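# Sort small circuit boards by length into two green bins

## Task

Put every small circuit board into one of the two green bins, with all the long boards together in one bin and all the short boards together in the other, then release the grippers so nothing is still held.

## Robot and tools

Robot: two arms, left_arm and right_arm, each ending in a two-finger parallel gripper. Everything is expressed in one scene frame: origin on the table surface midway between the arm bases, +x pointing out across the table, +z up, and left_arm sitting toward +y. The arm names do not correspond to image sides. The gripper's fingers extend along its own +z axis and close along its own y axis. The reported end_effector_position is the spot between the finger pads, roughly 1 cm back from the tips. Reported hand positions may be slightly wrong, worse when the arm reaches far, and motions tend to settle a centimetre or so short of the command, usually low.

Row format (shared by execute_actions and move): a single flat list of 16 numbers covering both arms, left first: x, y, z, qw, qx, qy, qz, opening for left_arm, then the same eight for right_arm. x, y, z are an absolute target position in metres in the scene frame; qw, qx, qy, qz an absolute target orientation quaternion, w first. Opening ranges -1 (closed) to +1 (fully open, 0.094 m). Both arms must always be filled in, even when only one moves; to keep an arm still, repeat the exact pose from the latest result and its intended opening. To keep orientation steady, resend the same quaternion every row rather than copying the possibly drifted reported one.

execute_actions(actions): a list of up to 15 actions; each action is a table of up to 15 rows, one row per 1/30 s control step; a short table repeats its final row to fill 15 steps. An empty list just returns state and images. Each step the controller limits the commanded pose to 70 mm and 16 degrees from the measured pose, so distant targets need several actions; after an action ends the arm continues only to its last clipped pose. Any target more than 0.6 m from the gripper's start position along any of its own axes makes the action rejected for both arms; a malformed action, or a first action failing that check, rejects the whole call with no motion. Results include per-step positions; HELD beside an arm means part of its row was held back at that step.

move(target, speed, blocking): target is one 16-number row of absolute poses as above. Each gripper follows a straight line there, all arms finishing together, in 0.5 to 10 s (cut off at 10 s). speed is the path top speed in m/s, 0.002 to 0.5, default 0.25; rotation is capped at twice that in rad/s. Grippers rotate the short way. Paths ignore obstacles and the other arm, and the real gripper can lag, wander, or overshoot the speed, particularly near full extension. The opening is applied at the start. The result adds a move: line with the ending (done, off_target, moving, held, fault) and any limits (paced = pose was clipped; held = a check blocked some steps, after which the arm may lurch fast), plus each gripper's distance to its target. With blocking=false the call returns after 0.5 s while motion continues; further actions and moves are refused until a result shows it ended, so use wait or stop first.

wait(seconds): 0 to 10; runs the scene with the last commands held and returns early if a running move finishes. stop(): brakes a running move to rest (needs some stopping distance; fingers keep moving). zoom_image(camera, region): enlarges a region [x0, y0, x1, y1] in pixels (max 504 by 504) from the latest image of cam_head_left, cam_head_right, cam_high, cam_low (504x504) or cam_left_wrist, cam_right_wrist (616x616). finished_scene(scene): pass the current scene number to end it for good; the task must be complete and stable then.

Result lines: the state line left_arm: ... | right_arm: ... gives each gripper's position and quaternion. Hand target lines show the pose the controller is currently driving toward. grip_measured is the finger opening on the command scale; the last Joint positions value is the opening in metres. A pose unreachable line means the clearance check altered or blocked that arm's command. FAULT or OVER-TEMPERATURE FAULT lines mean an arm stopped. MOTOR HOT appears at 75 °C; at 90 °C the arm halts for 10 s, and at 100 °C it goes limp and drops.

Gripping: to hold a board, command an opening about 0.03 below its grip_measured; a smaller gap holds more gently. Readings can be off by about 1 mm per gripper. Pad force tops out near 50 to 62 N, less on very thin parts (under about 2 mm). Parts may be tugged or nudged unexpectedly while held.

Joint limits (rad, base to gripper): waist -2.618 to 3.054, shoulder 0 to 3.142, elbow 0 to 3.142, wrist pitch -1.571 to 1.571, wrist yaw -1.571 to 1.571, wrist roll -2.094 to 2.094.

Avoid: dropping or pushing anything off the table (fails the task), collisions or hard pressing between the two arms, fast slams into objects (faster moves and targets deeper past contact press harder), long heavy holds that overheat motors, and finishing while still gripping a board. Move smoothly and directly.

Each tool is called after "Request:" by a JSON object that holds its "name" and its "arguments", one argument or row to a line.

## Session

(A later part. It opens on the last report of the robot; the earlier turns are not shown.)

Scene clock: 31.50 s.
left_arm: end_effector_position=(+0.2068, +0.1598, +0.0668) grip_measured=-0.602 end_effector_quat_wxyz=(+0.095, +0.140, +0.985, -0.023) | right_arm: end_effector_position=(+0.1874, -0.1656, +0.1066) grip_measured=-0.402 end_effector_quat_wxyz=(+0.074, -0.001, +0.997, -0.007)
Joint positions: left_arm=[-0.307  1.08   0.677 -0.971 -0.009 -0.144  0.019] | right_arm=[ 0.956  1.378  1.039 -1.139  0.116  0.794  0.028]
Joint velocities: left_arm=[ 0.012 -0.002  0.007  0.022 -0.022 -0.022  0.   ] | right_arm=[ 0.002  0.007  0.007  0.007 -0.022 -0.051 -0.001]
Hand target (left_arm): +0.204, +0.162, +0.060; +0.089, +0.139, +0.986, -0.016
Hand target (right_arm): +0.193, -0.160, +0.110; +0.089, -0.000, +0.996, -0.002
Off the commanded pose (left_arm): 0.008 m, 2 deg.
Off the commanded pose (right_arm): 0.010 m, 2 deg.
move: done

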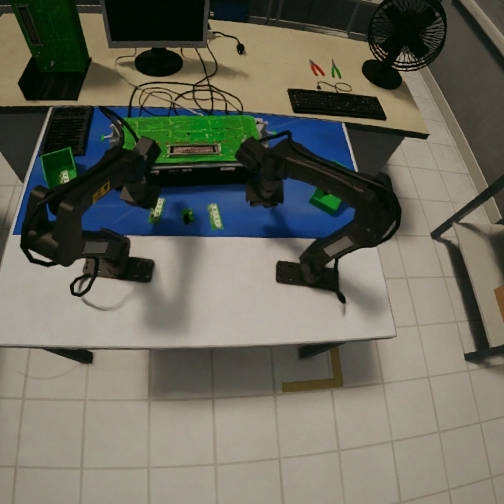

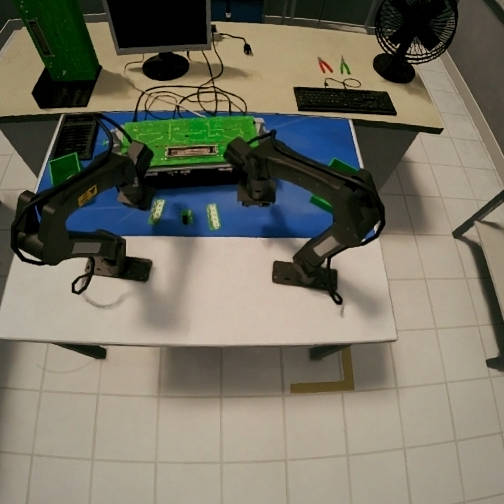

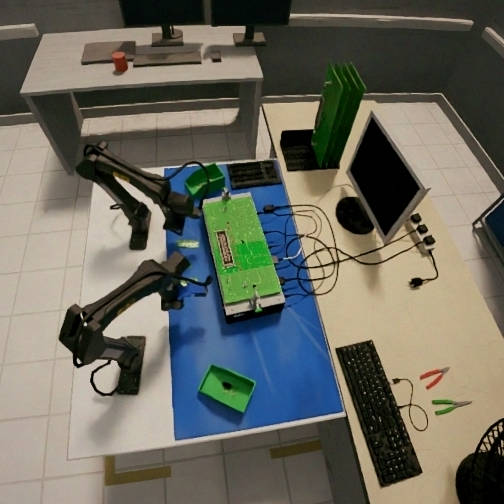

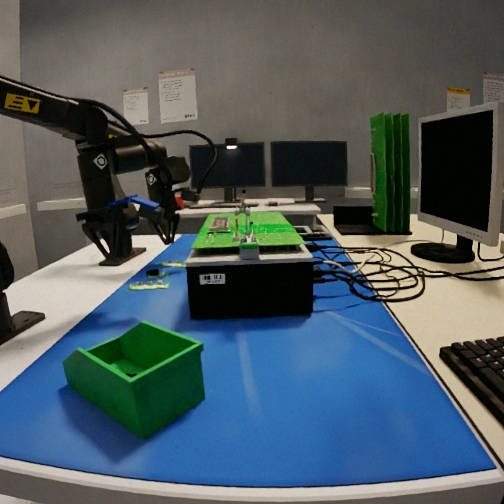

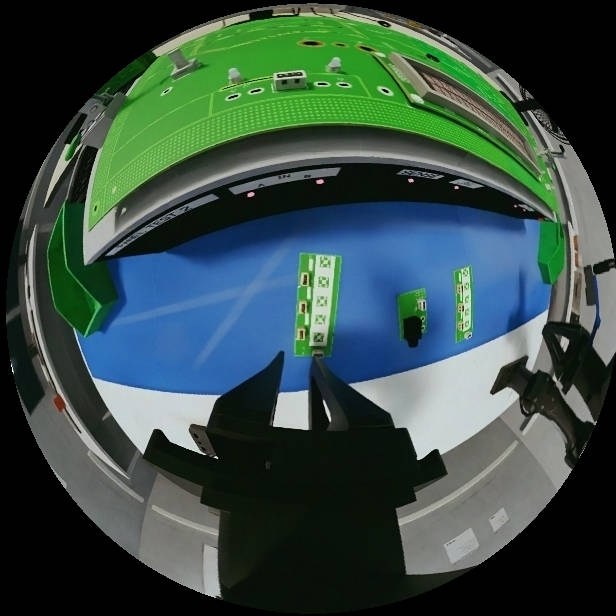

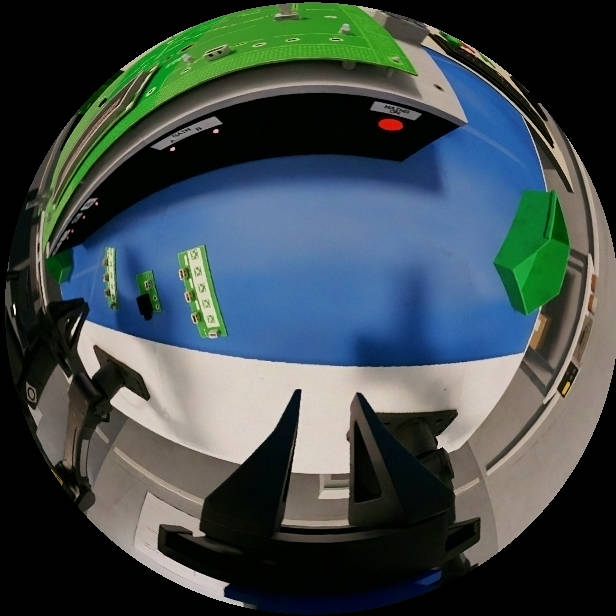

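Request:
{"name": "move", "arguments": {
  "target": [0.203,0.162,0.033, 0.086,0.139,0.986,-0.012, -0.6, 0.195,-0.16,0.11, 0.087,0,0.996,0, -0.4],
  "speed": 0.08
}}

Request:
{"name": "zoom_image", "arguments": {
  "camera": "cam_left_wrist",
  "region": [240,270,380,420]
}}

Scene clock: 32.70 s.
left_arm: end_effector_position=(+0.2057, +0.1601, +0.0388) grip_measured=-0.602 end_effector_quat_wxyz=(+0.091, +0.139, +0.986, -0.019) | right_arm: end_effector_position=(+0.1875, -0.1654, +0.1066) grip_measured=-0.402 end_effector_quat_wxyz=(+0.074, -0.001, +0.997, -0.007)
Joint positions: left_arm=[-0.315  1.118  0.584 -0.852 -0.016 -0.153  0.019] | right_arm=[ 0.956  1.378  1.039 -1.138  0.115  0.794  0.028]
Joint velocities: left_arm=[ 0.002  0.007 -0.017  0.022  0.066  0.066 -0.   ] | right_arm=[-0.012 -0.002  0.012 -0.022  0.007  0.007 -0.001]
Hand target (left_arm): +0.203, +0.162, +0.033; +0.086, +0.139, +0.986, -0.012
Hand target (right_arm): +0.195, -0.160, +0.110; +0.087, +0.000, +0.996, -0.000
Off the commanded pose (left_arm): 0.007 m, 1 deg.
Off the commanded pose (right_arm): 0.010 m, 2 deg.
move: done

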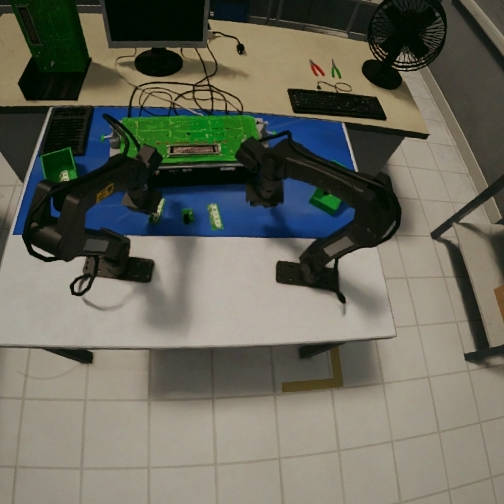

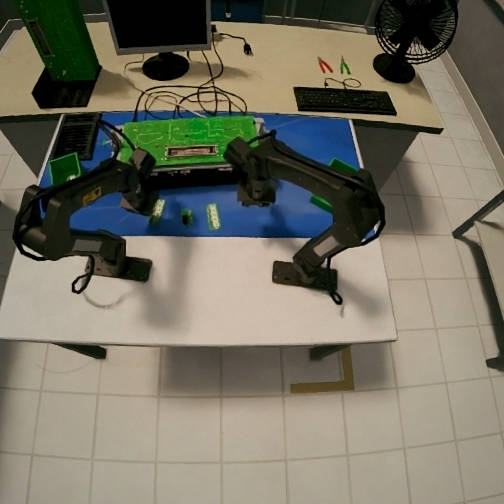

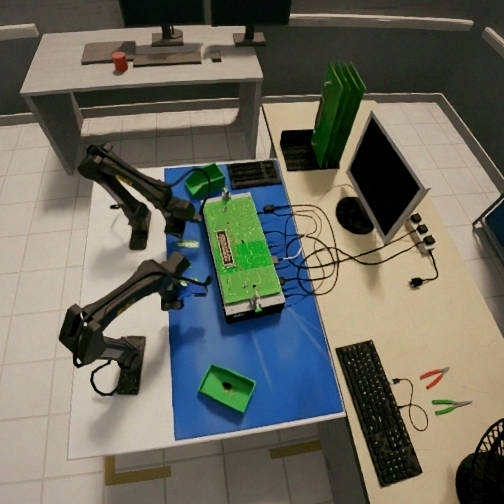

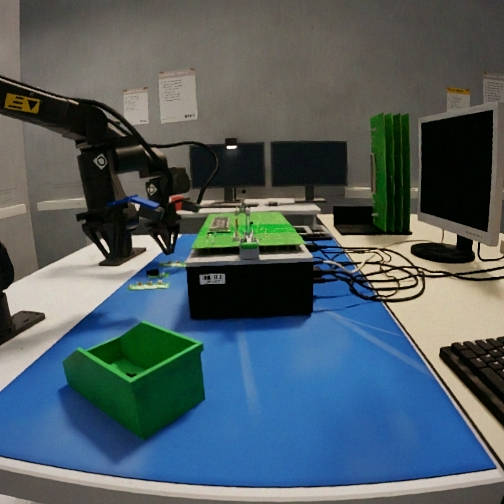

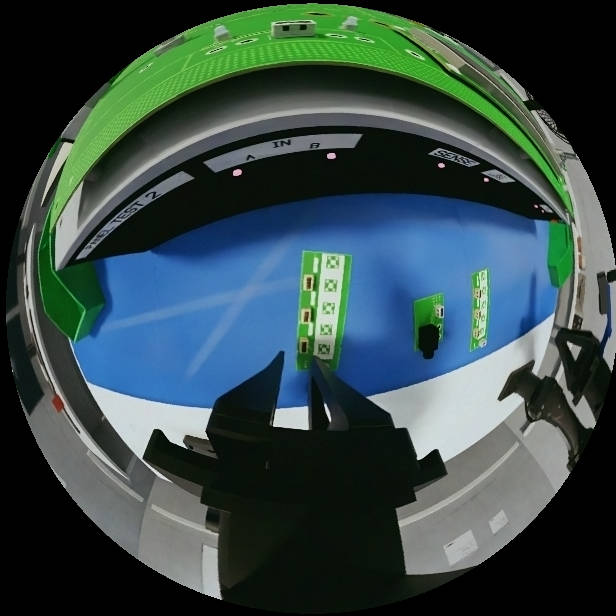

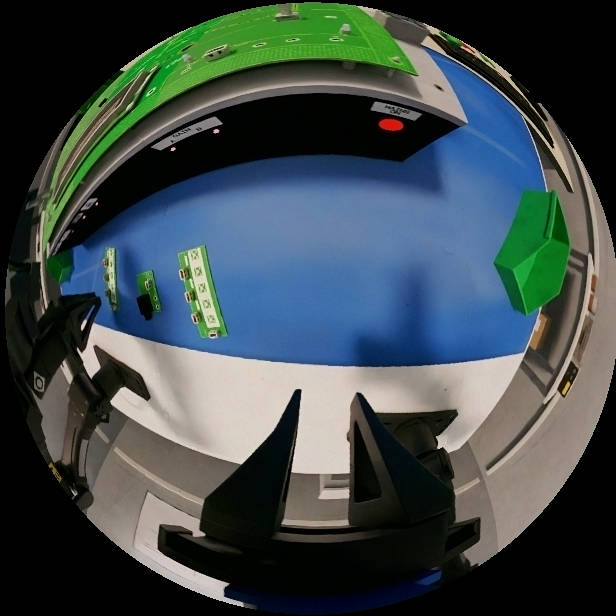

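Region (240, 270, 380, 420) of cam_left_wrist's 616x616 image, scaled by 3.360, with more detail than that image has; it fills the left 470 columns of this view, and the rest is white.

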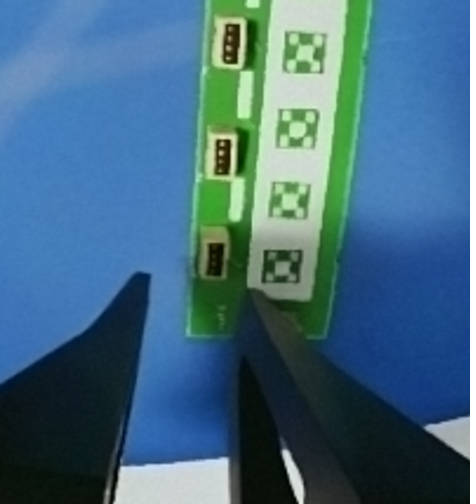

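Request:
{"name": "move", "arguments": {
  "target": [0.210,0.1575,0.031, 0.086,0.139,0.986,-0.012, -0.62, 0.195,-0.16,0.11, 0.087,0,0.996,0, -0.4],
  "speed": 0.05
}}

Request:
{"name": "zoom_image", "arguments": {
  "camera": "cam_left_wrist",
  "region": [240,270,380,420]
}}

Scene clock: 34.30 s.
left_arm: end_effector_position=(+0.2082, +0.1578, +0.0328) grip_measured=-0.618 end_effector_quat_wxyz=(+0.084, +0.139, +0.987, -0.017) | right_arm: end_effector_position=(+0.1874, -0.1653, +0.1066) grip_measured=-0.402 end_effector_quat_wxyz=(+0.074, -0.001, +0.997, -0.007)
Joint positions: left_arm=[-0.321  1.16   0.584 -0.824 -0.017 -0.159  0.018] | right_arm=[ 0.956  1.378  1.039 -1.138  0.115  0.794  0.028]
Joint velocities: left_arm=[-0.012  0.002 -0.002 -0.022  0.037 -0.051  0.   ] | right_arm=[ 0.002  0.007  0.002 -0.051  0.007 -0.007  0.   ]
Hand target (left_arm): +0.210, +0.157, +0.031; +0.086, +0.139, +0.986, -0.012
Hand target (right_arm): +0.195, -0.160, +0.110; +0.087, +0.000, +0.996, -0.000
Off the commanded pose (left_arm): 0.003 m, 1 deg.
Off the commanded pose (right_arm): 0.010 m, 2 deg.
move: done

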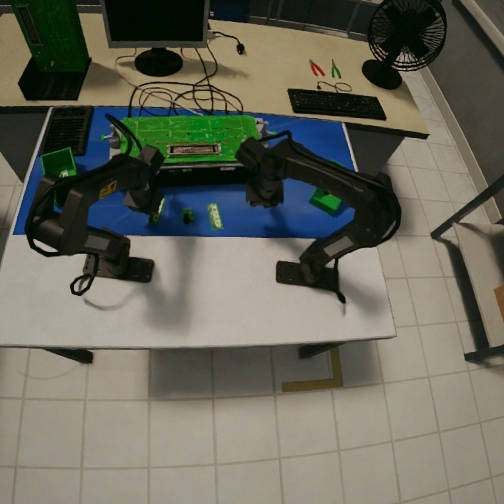

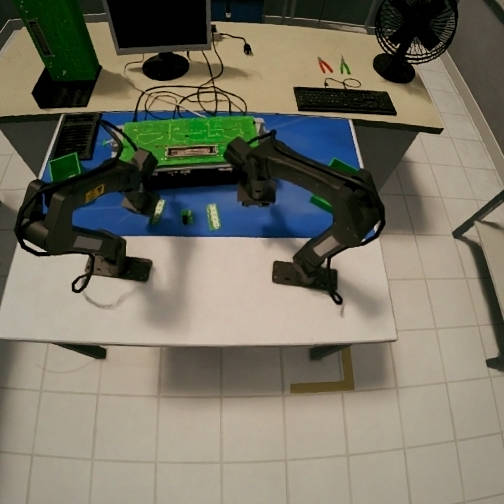

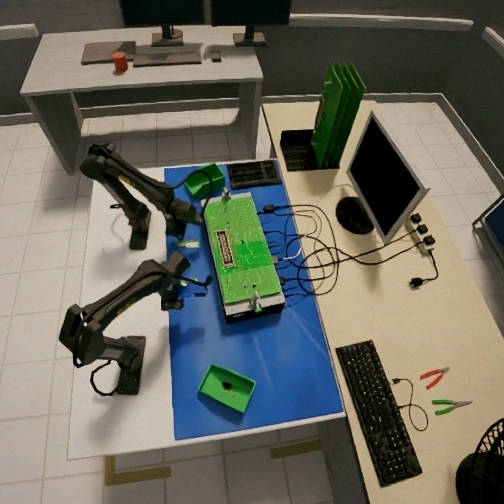

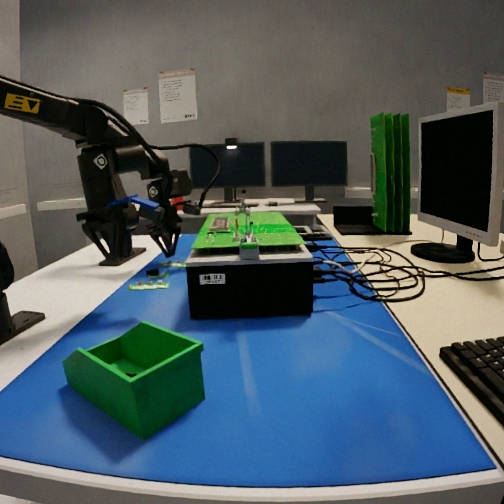

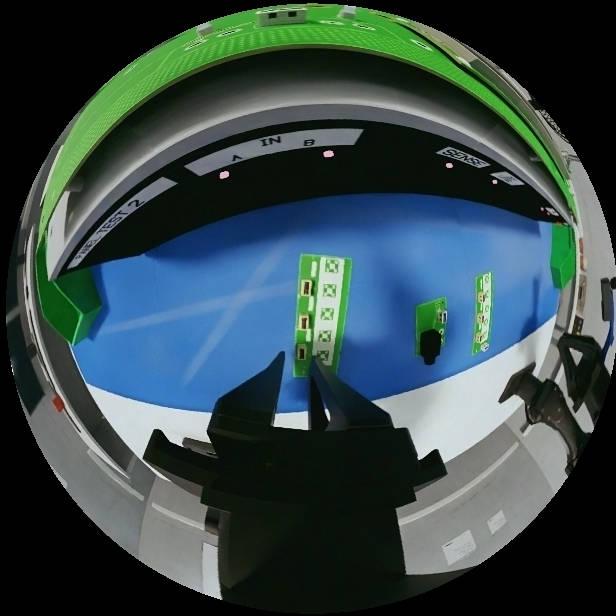

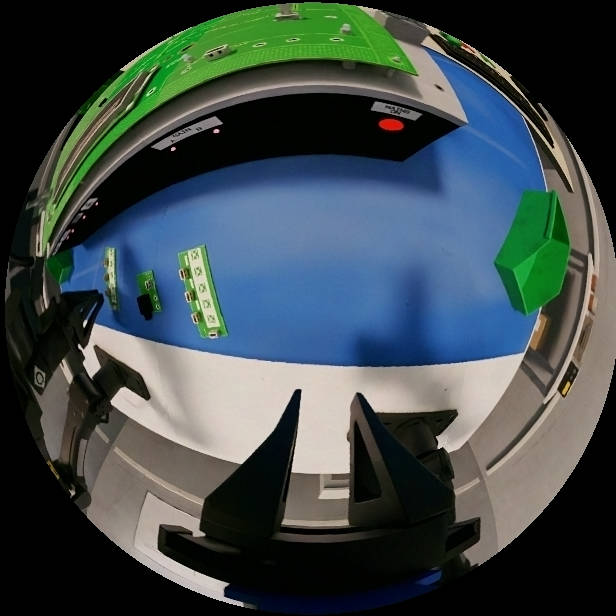

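Region (240, 270, 380, 420) of cam_left_wrist's 616x616 image, scaled by 3.360, with more detail than that image has; it fills the left 470 columns of this view, and the rest is white.

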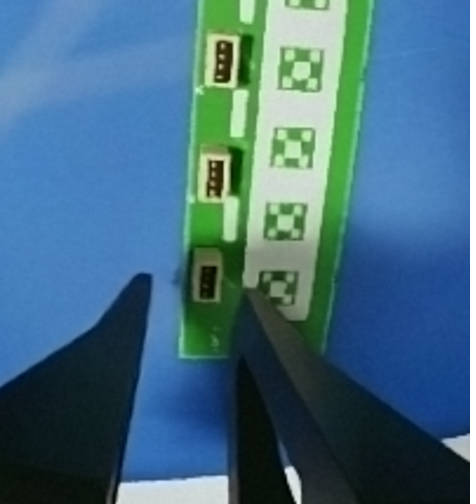

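Request:
{"name": "move", "arguments": {
  "target": [0.209,0.1565,0.013, 0.086,0.139,0.986,-0.012, -0.62, 0.195,-0.16,0.11, 0.087,0,0.996,0, -0.4],
  "speed": 0.05
}}

Request:
{"name": "zoom_image", "arguments": {
  "camera": "cam_left_wrist",
  "region": [240,270,380,420]
}}

Scene clock: 35.77 s.
left_arm: end_effector_position=(+0.2126, +0.1542, +0.0193) grip_measured=-0.618 end_effector_quat_wxyz=(+0.092, +0.139, +0.986, -0.020) | right_arm: end_effector_position=(+0.1874, -0.1653, +0.1066) grip_measured=-0.402 end_effector_quat_wxyz=(+0.073, -0.001, +0.997, -0.006)
Joint positions: left_arm=[-0.329  1.195  0.544 -0.733 -0.018 -0.167  0.018] | right_arm=[ 0.956  1.378  1.039 -1.138  0.114  0.794  0.028]
Joint velocities: left_arm=[-0.017  0.002 -0.012 -0.007 -0.051  0.022 -0.001] | right_arm=[-0.002 -0.007  0.002 -0.022  0.051 -0.037 -0.001]
Hand target (left_arm): +0.209, +0.156, +0.013; +0.086, +0.139, +0.986, -0.012
Hand target (right_arm): +0.195, -0.160, +0.110; +0.087, +0.000, +0.996, -0.000
Off the commanded pose (left_arm): 0.008 m, 1 deg.
Off the commanded pose (right_arm): 0.010 m, 2 deg.
move: done

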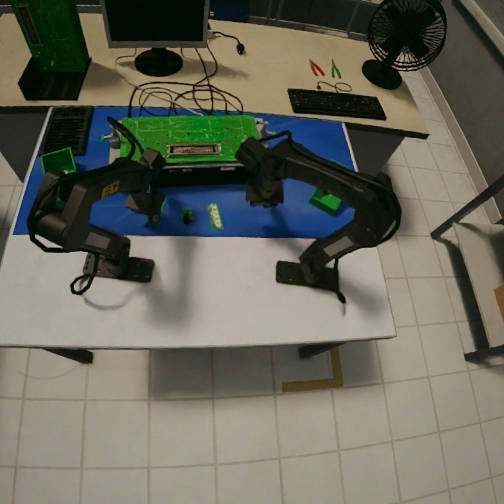

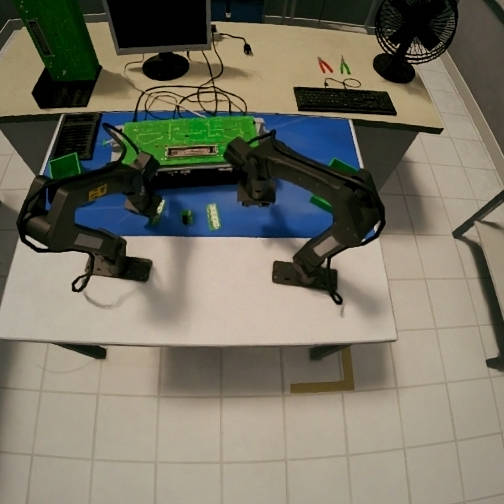

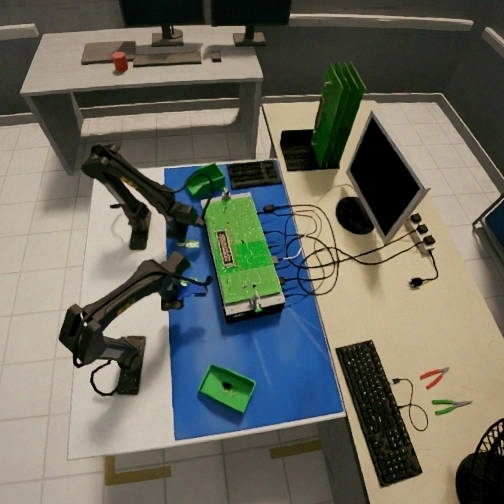

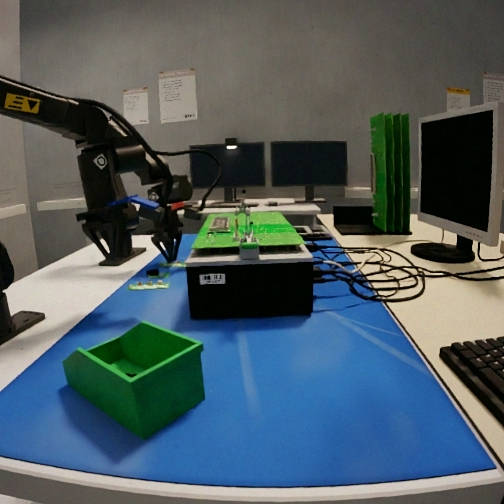

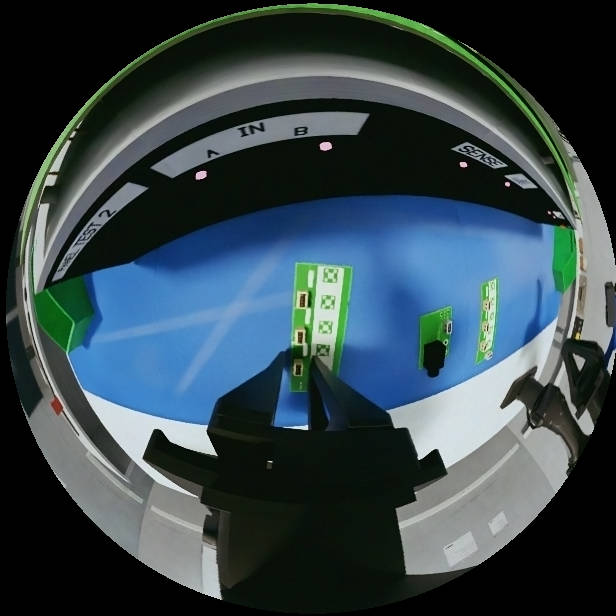

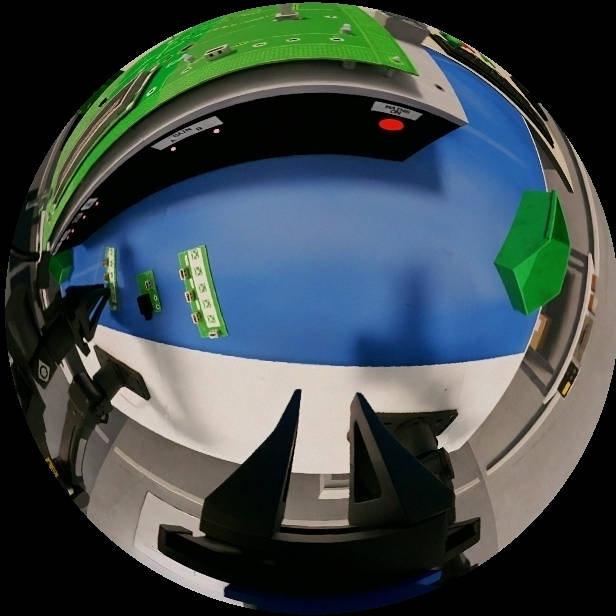

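Region (240, 270, 380, 420) of cam_left_wrist's 616x616 image, scaled by 3.360, with more detail than that image has; it fills the left 470 columns of this view, and the rest is white.

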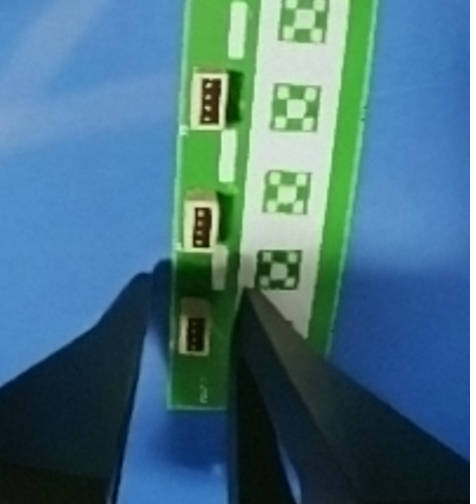

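Request:
{"name": "execute_actions", "arguments": {
  "actions": [
    [[0.208,0.1568,0.013,0.086,0.139,0.986,-0.012,-0.62,0.195,-0.16,0.11,0.087,0,0.996,0,-0.4],[0.2073,0.157,0.0127,0.086,0.139,0.986,-0.012,-0.62,0.195,-0.16,0.11,0.087,0,0.996,0,-0.4],[0.2066,0.1572,0.0124,0.086,0.139,0.986,-0.012,-0.63,0.195,-0.16,0.11,0.087,0,0.996,0,-0.4],[0.206,0.1574,0.012,0.086,0.139,0.986,-0.012,-0.64,0.195,-0.16,0.11,0.087,0,0.996,0,-0.4],[0.2055,0.1576,0.0115,0.086,0.139,0.986,-0.012,-0.65,0.195,-0.16,0.11,0.087,0,0.996,0,-0.4],[0.205,0.1578,0.011,0.086,0.139,0.986,-0.012,-0.66,0.195,-0.16,0.11,0.087,0,0.996,0,-0.4],[0.205,0.158,0.0105,0.086,0.139,0.986,-0.012,-0.67,0.195,-0.16,0.11,0.087,0,0.996,0,-0.4],[0.205,0.158,0.010,0.086,0.139,0.986,-0.012,-0.68,0.195,-0.16,0.11,0.087,0,0.996,0,-0.4],[0.205,0.158,0.0095,0.086,0.139,0.986,-0.012,-0.69,0.195,-0.16,0.11,0.087,0,0.996,0,-0.4],[0.205,0.158,0.009,0.086,0.139,0.986,-0.012,-0.70,0.195,-0.16,0.11,0.087,0,0.996,0,-0.4]]
  ]
}}

Request:
{"name": "zoom_image", "arguments": {
  "camera": "cam_left_wrist",
  "region": [240,270,380,420]
}}

Scene clock: 37.07 s.
left_arm: end_effector_position=(+0.2097, +0.1548, +0.0155) grip_measured=-0.698 end_effector_quat_wxyz=(+0.089, +0.140, +0.986, -0.019) | right_arm: end_effector_position=(+0.1874, -0.1653, +0.1066) grip_measured=-0.402 end_effector_quat_wxyz=(+0.073, -0.001, +0.997, -0.006)
Joint positions: left_arm=[-0.333  1.195  0.528 -0.723 -0.019 -0.17   0.014] | right_arm=[ 0.956  1.378  1.039 -1.138  0.114  0.794  0.028]
Joint velocities: left_arm=[-0.007  0.007 -0.002 -0.037 -0.037  0.007 -0.001] | right_arm=[-0.012 -0.002 -0.017  0.081  0.037  0.037 -0.001]
Hand target (left_arm): +0.205, +0.158, +0.009; +0.086, +0.139, +0.986, -0.012
Hand target (right_arm): +0.195, -0.160, +0.110; +0.087, +0.000, +0.996, -0.000
Off the commanded pose (left_arm): 0.009 m, 1 deg.
Off the commanded pose (right_arm): 0.010 m, 2 deg.
Step readings (end_effector_position):
0: left_arm (+0.2129, +0.1541, +0.0193) | right_arm (+0.1874, -0.1653, +0.1066)
1: left_arm (+0.2129, +0.1541, +0.0193) | right_arm (+0.1874, -0.1653, +0.1066)
2: left_arm (+0.2129, +0.1541, +0.0193) | right_arm (+0.1874, -0.1653, +0.1066)
4: left_arm (+0.2129, +0.1541, +0.0193) | right_arm (+0.1874, -0.1653, +0.1066)
8: left_arm (+0.2099, +0.1552, +0.0160) | right_arm (+0.1874, -0.1653, +0.1066)
15: end_effector_position above

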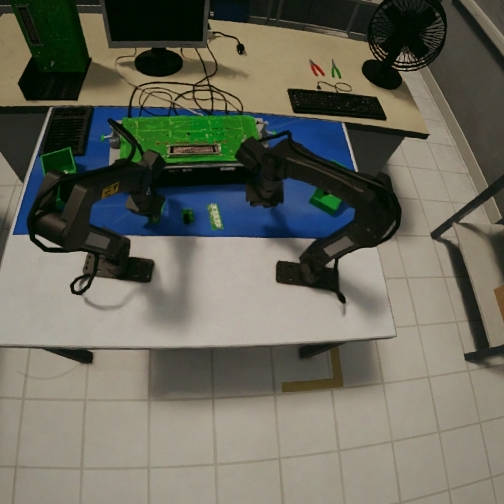

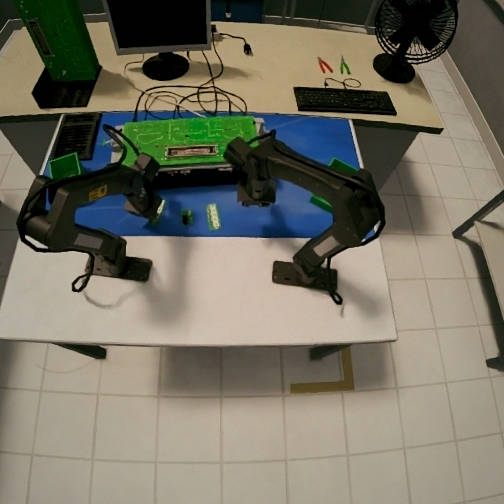

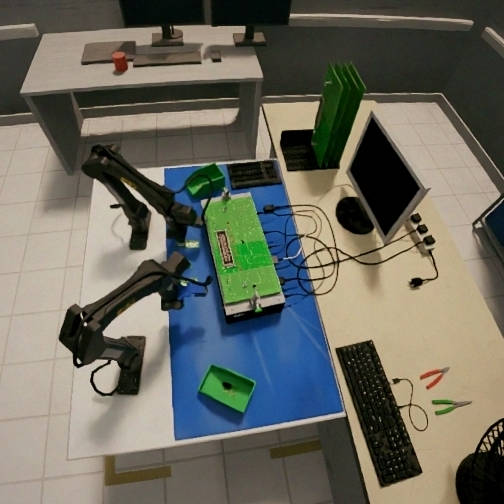

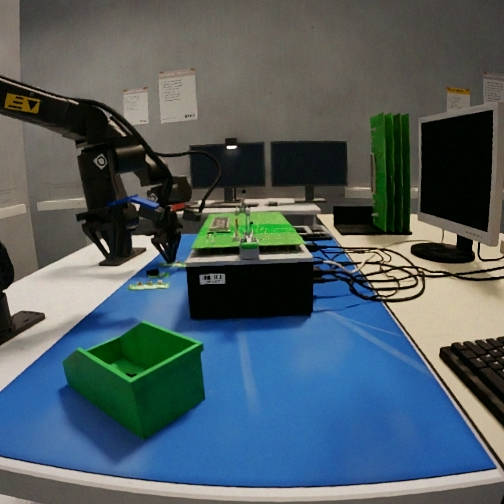

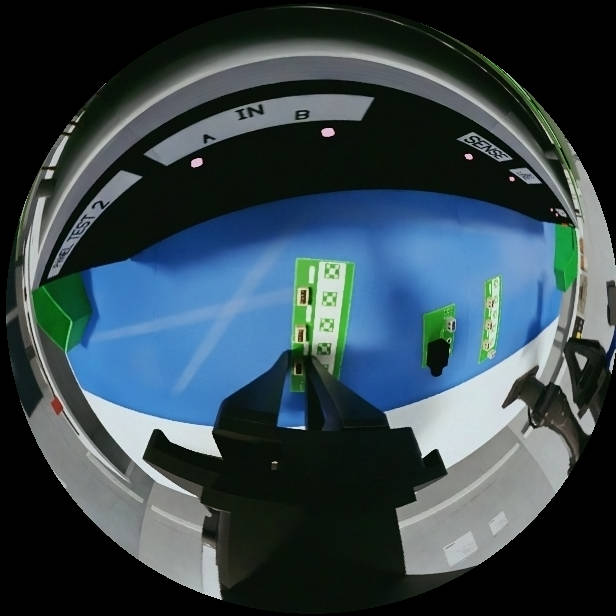

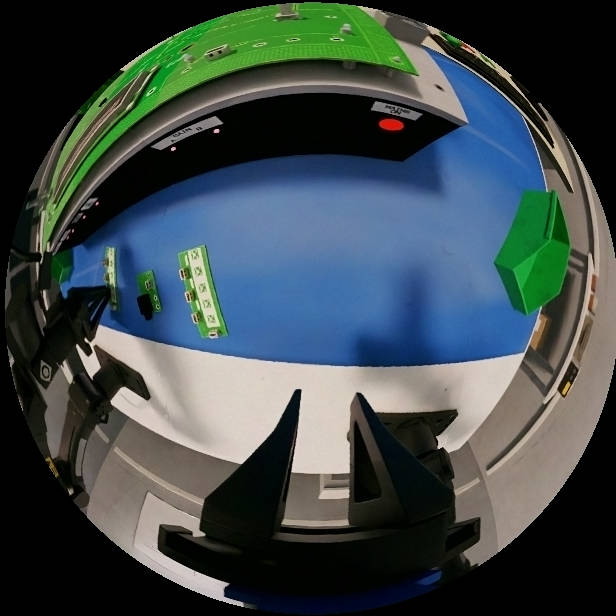

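Region (240, 270, 380, 420) of cam_left_wrist's 616x616 image, scaled by 3.360, with more detail than that image has; it fills the left 470 columns of this view, and the rest is white.

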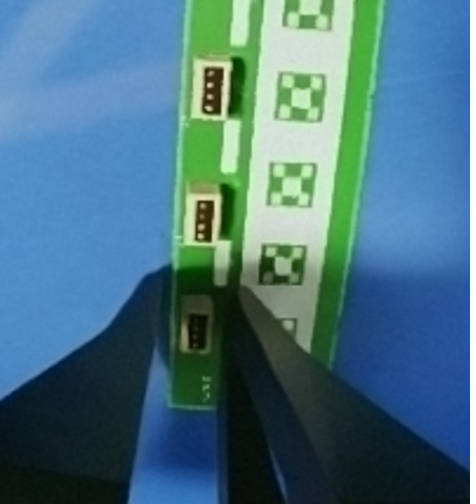

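Request:
{"name": "execute_actions", "arguments": {
  "actions": [
    [[0.205,0.158,0.009,0.086,0.139,0.986,-0.012,-0.72,0.195,-0.16,0.11,0.087,0,0.996,0,-0.4],[0.205,0.158,0.009,0.086,0.139,0.986,-0.012,-0.74,0.195,-0.16,0.11,0.087,0,0.996,0,-0.4],[0.205,0.158,0.009,0.086,0.139,0.986,-0.012,-0.76,0.195,-0.16,0.11,0.087,0,0.996,0,-0.4],[0.205,0.158,0.009,0.086,0.139,0.986,-0.012,-0.78,0.195,-0.16,0.11,0.087,0,0.996,0,-0.4],[0.205,0.158,0.009,0.086,0.139,0.986,-0.012,-0.80,0.195,-0.16,0.11,0.087,0,0.996,0,-0.4],[0.205,0.158,0.009,0.086,0.139,0.986,-0.012,-0.82,0.195,-0.16,0.11,0.087,0,0.996,0,-0.4],[0.205,0.158,0.009,0.086,0.139,0.986,-0.012,-0.84,0.195,-0.16,0.11,0.087,0,0.996,0,-0.4],[0.205,0.158,0.009,0.086,0.139,0.986,-0.012,-0.86,0.195,-0.16,0.11,0.087,0,0.996,0,-0.4],[0.205,0.158,0.009,0.086,0.139,0.986,-0.012,-0.88,0.195,-0.16,0.11,0.087,0,0.996,0,-0.4],[0.205,0.158,0.009,0.086,0.139,0.986,-0.012,-0.90,0.195,-0.16,0.11,0.087,0,0.996,0,-0.4],[0.205,0.158,0.009,0.086,0.139,0.986,-0.012,-0.92,0.195,-0.16,0.11,0.087,0,0.996,0,-0.4],[0.205,0.158,0.009,0.086,0.139,0.986,-0.012,-0.94,0.195,-0.16,0.11,0.087,0,0.996,0,-0.4],[0.205,0.158,0.009,0.086,0.139,0.986,-0.012,-0.96,0.195,-0.16,0.11,0.087,0,0.996,0,-0.4]]
  ]
}}

Request:
{"name": "zoom_image", "arguments": {
  "camera": "cam_left_wrist",
  "region": [240,270,380,420]
}}

Scene clock: 38.40 s.
left_arm: end_effector_position=(+0.2102, +0.1538, +0.0157) grip_measured=-0.940 end_effector_quat_wxyz=(+0.091, +0.140, +0.986, -0.020) | right_arm: end_effector_position=(+0.1874, -0.1652, +0.1066) grip_measured=-0.402 end_effector_quat_wxyz=(+0.074, -0.001, +0.997, -0.006)
Joint positions: left_arm=[-0.335  1.195  0.528 -0.719 -0.018 -0.172  0.003] | right_arm=[ 0.956  1.378  1.039 -1.138  0.114  0.794  0.028]
Joint velocities: left_arm=[-0.007  0.002  0.002  0.022  0.037  0.022 -0.001] | right_arm=[ 0.007  0.007 -0.002 -0.066  0.007 -0.066  0.001]
Hand target (left_arm): +0.205, +0.158, +0.009; +0.086, +0.139, +0.986, -0.012
Hand target (right_arm): +0.195, -0.160, +0.110; +0.087, +0.000, +0.996, -0.000
Off the commanded pose (left_arm): 0.009 m, 1 deg.
Off the commanded pose (right_arm): 0.010 m, 2 deg.
Step readings (end_effector_position):
0: left_arm (+0.2097, +0.1548, +0.0155) | right_arm (+0.1874, -0.1652, +0.1066)
1: left_arm (+0.2096, +0.1548, +0.0155) | right_arm (+0.1874, -0.1652, +0.1066)
2: left_arm (+0.2096, +0.1544, +0.0155) | right_arm (+0.1874, -0.1652, +0.1066)
4: left_arm (+0.2094, +0.1535, +0.0156) | right_arm (+0.1874, -0.1652, +0.1066)
8: left_arm (+0.2097, +0.1534, +0.0156) | right_arm (+0.1874, -0.1652, +0.1066)
15: end_effector_position above

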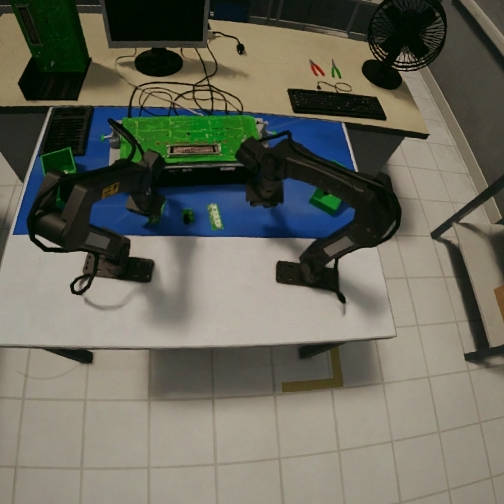

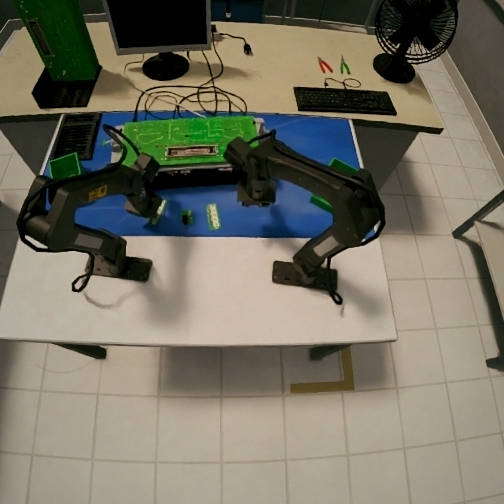

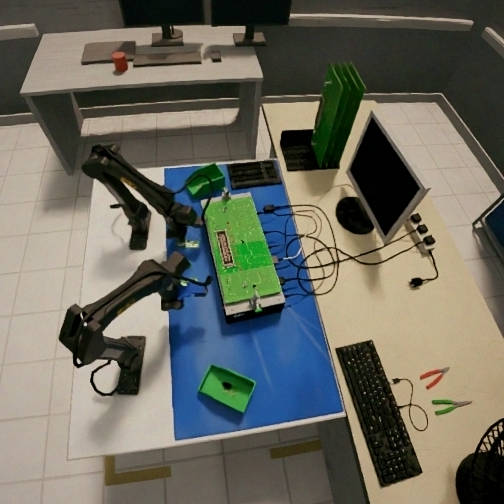

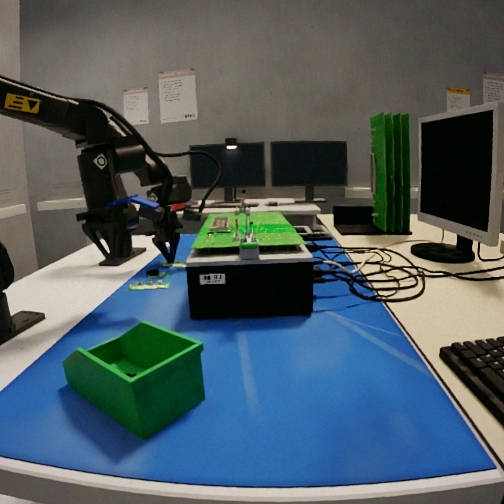

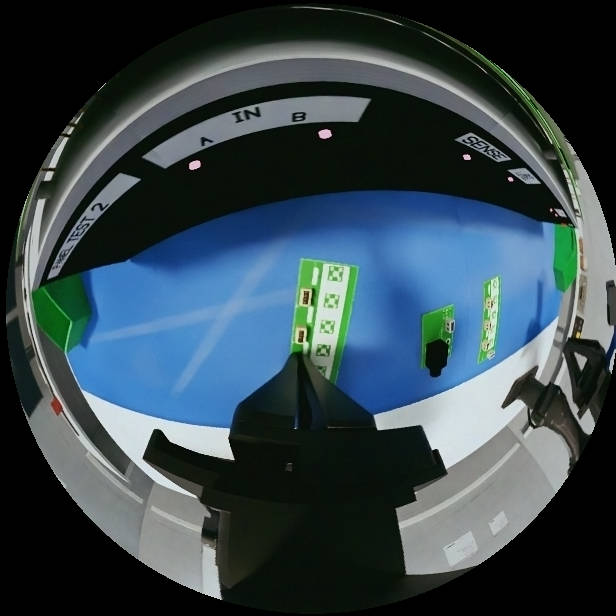

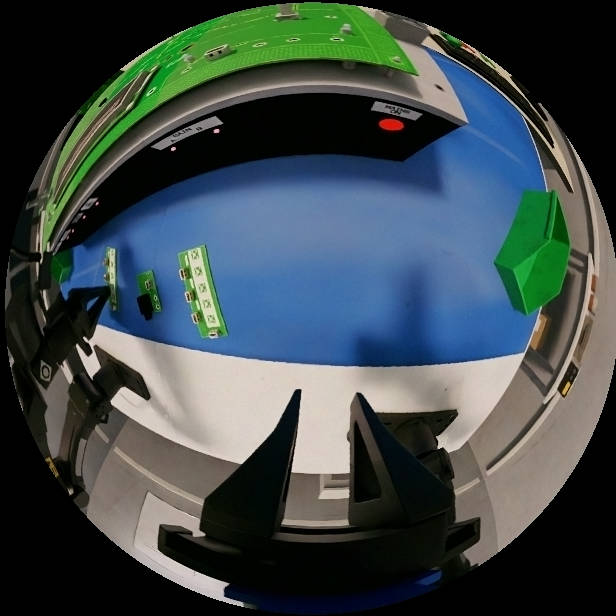

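Region (240, 270, 380, 420) of cam_left_wrist's 616x616 image, scaled by 3.360, with more detail than that image has; it fills the left 470 columns of this view, and the rest is white.

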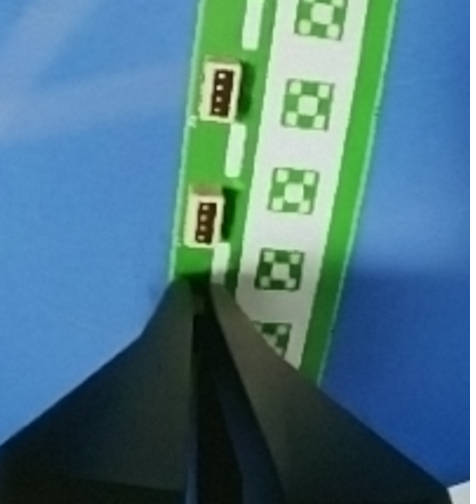

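Request:
{"name": "move", "arguments": {
  "target": [0.198,0.25,0.13, 0.087,0.0,0.996,0, -0.97, 0.195,-0.06,0.11, 0.087,0,0.996,0, -0.4],
  "speed": 0.2
}}

Scene clock: 40.17 s.
left_arm: end_effector_position=(+0.1947, +0.2511, +0.1199) grip_measured=-0.942 end_effector_quat_wxyz=(+0.072, -0.001, +0.997, +0.007) | right_arm: end_effector_position=(+0.1875, -0.0685, +0.0989) grip_measured=-0.402 end_effector_quat_wxyz=(+0.072, -0.002, +0.997, -0.011)
Joint positions: left_arm=[ 0.194  1.004  0.861 -1.283 -0.004  0.073  0.003] | right_arm=[ 1.18   1.694  1.314 -1.134  0.135  1.019  0.028]
Joint velocities: left_arm=[-0.002 -0.002 -0.007 -0.066 -0.007  0.022 -0.002] | right_arm=[-0.007  0.007 -0.007 -0.139 -0.051  0.022  0.001]
Hand target (left_arm): +0.196, +0.251, +0.129; +0.086, +0.000, +0.996, +0.004
Hand target (right_arm): +0.193, -0.060, +0.109; +0.088, +0.000, +0.996, -0.001
Off the commanded pose (left_arm): 0.011 m, 2 deg.
Off the commanded pose (right_arm): 0.016 m, 2 deg.
move: off_target (left_arm, right_arm)

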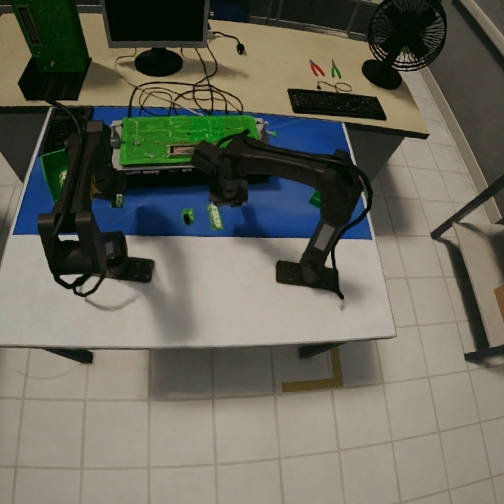

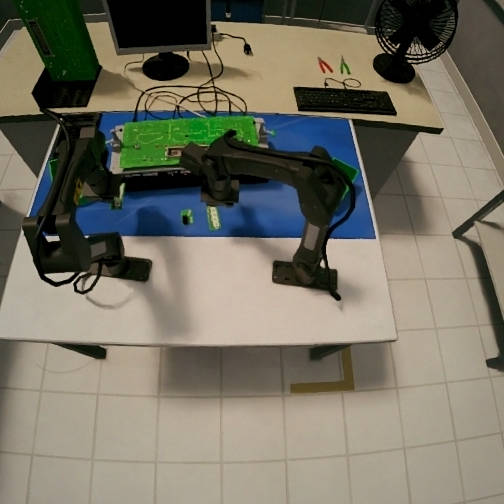

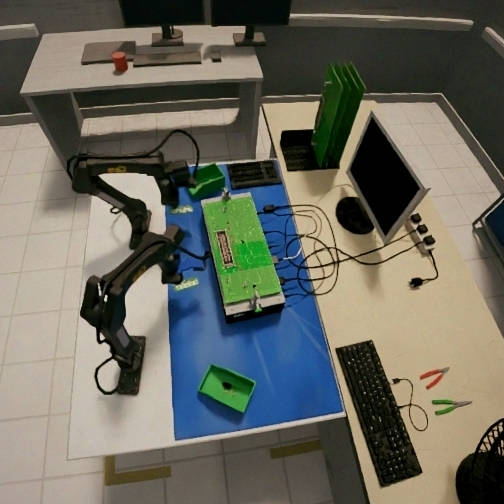

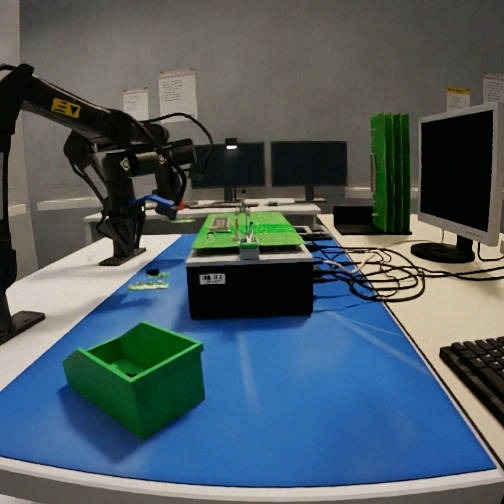

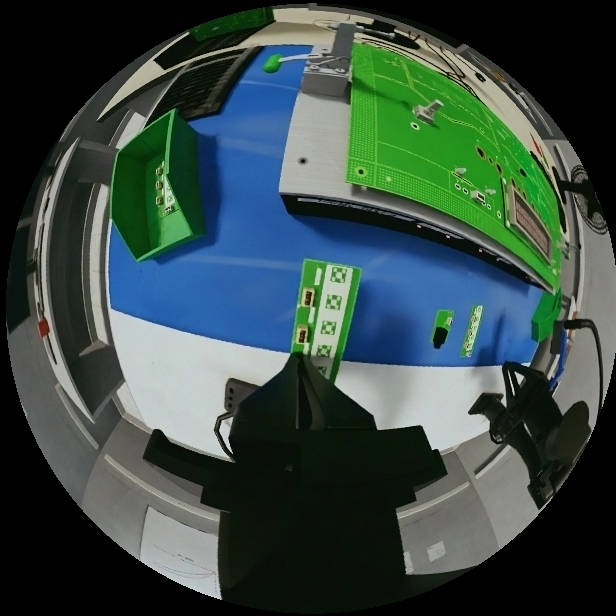

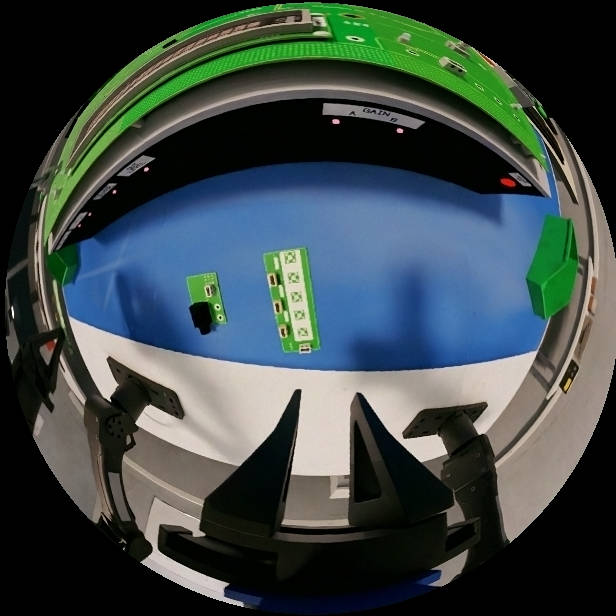

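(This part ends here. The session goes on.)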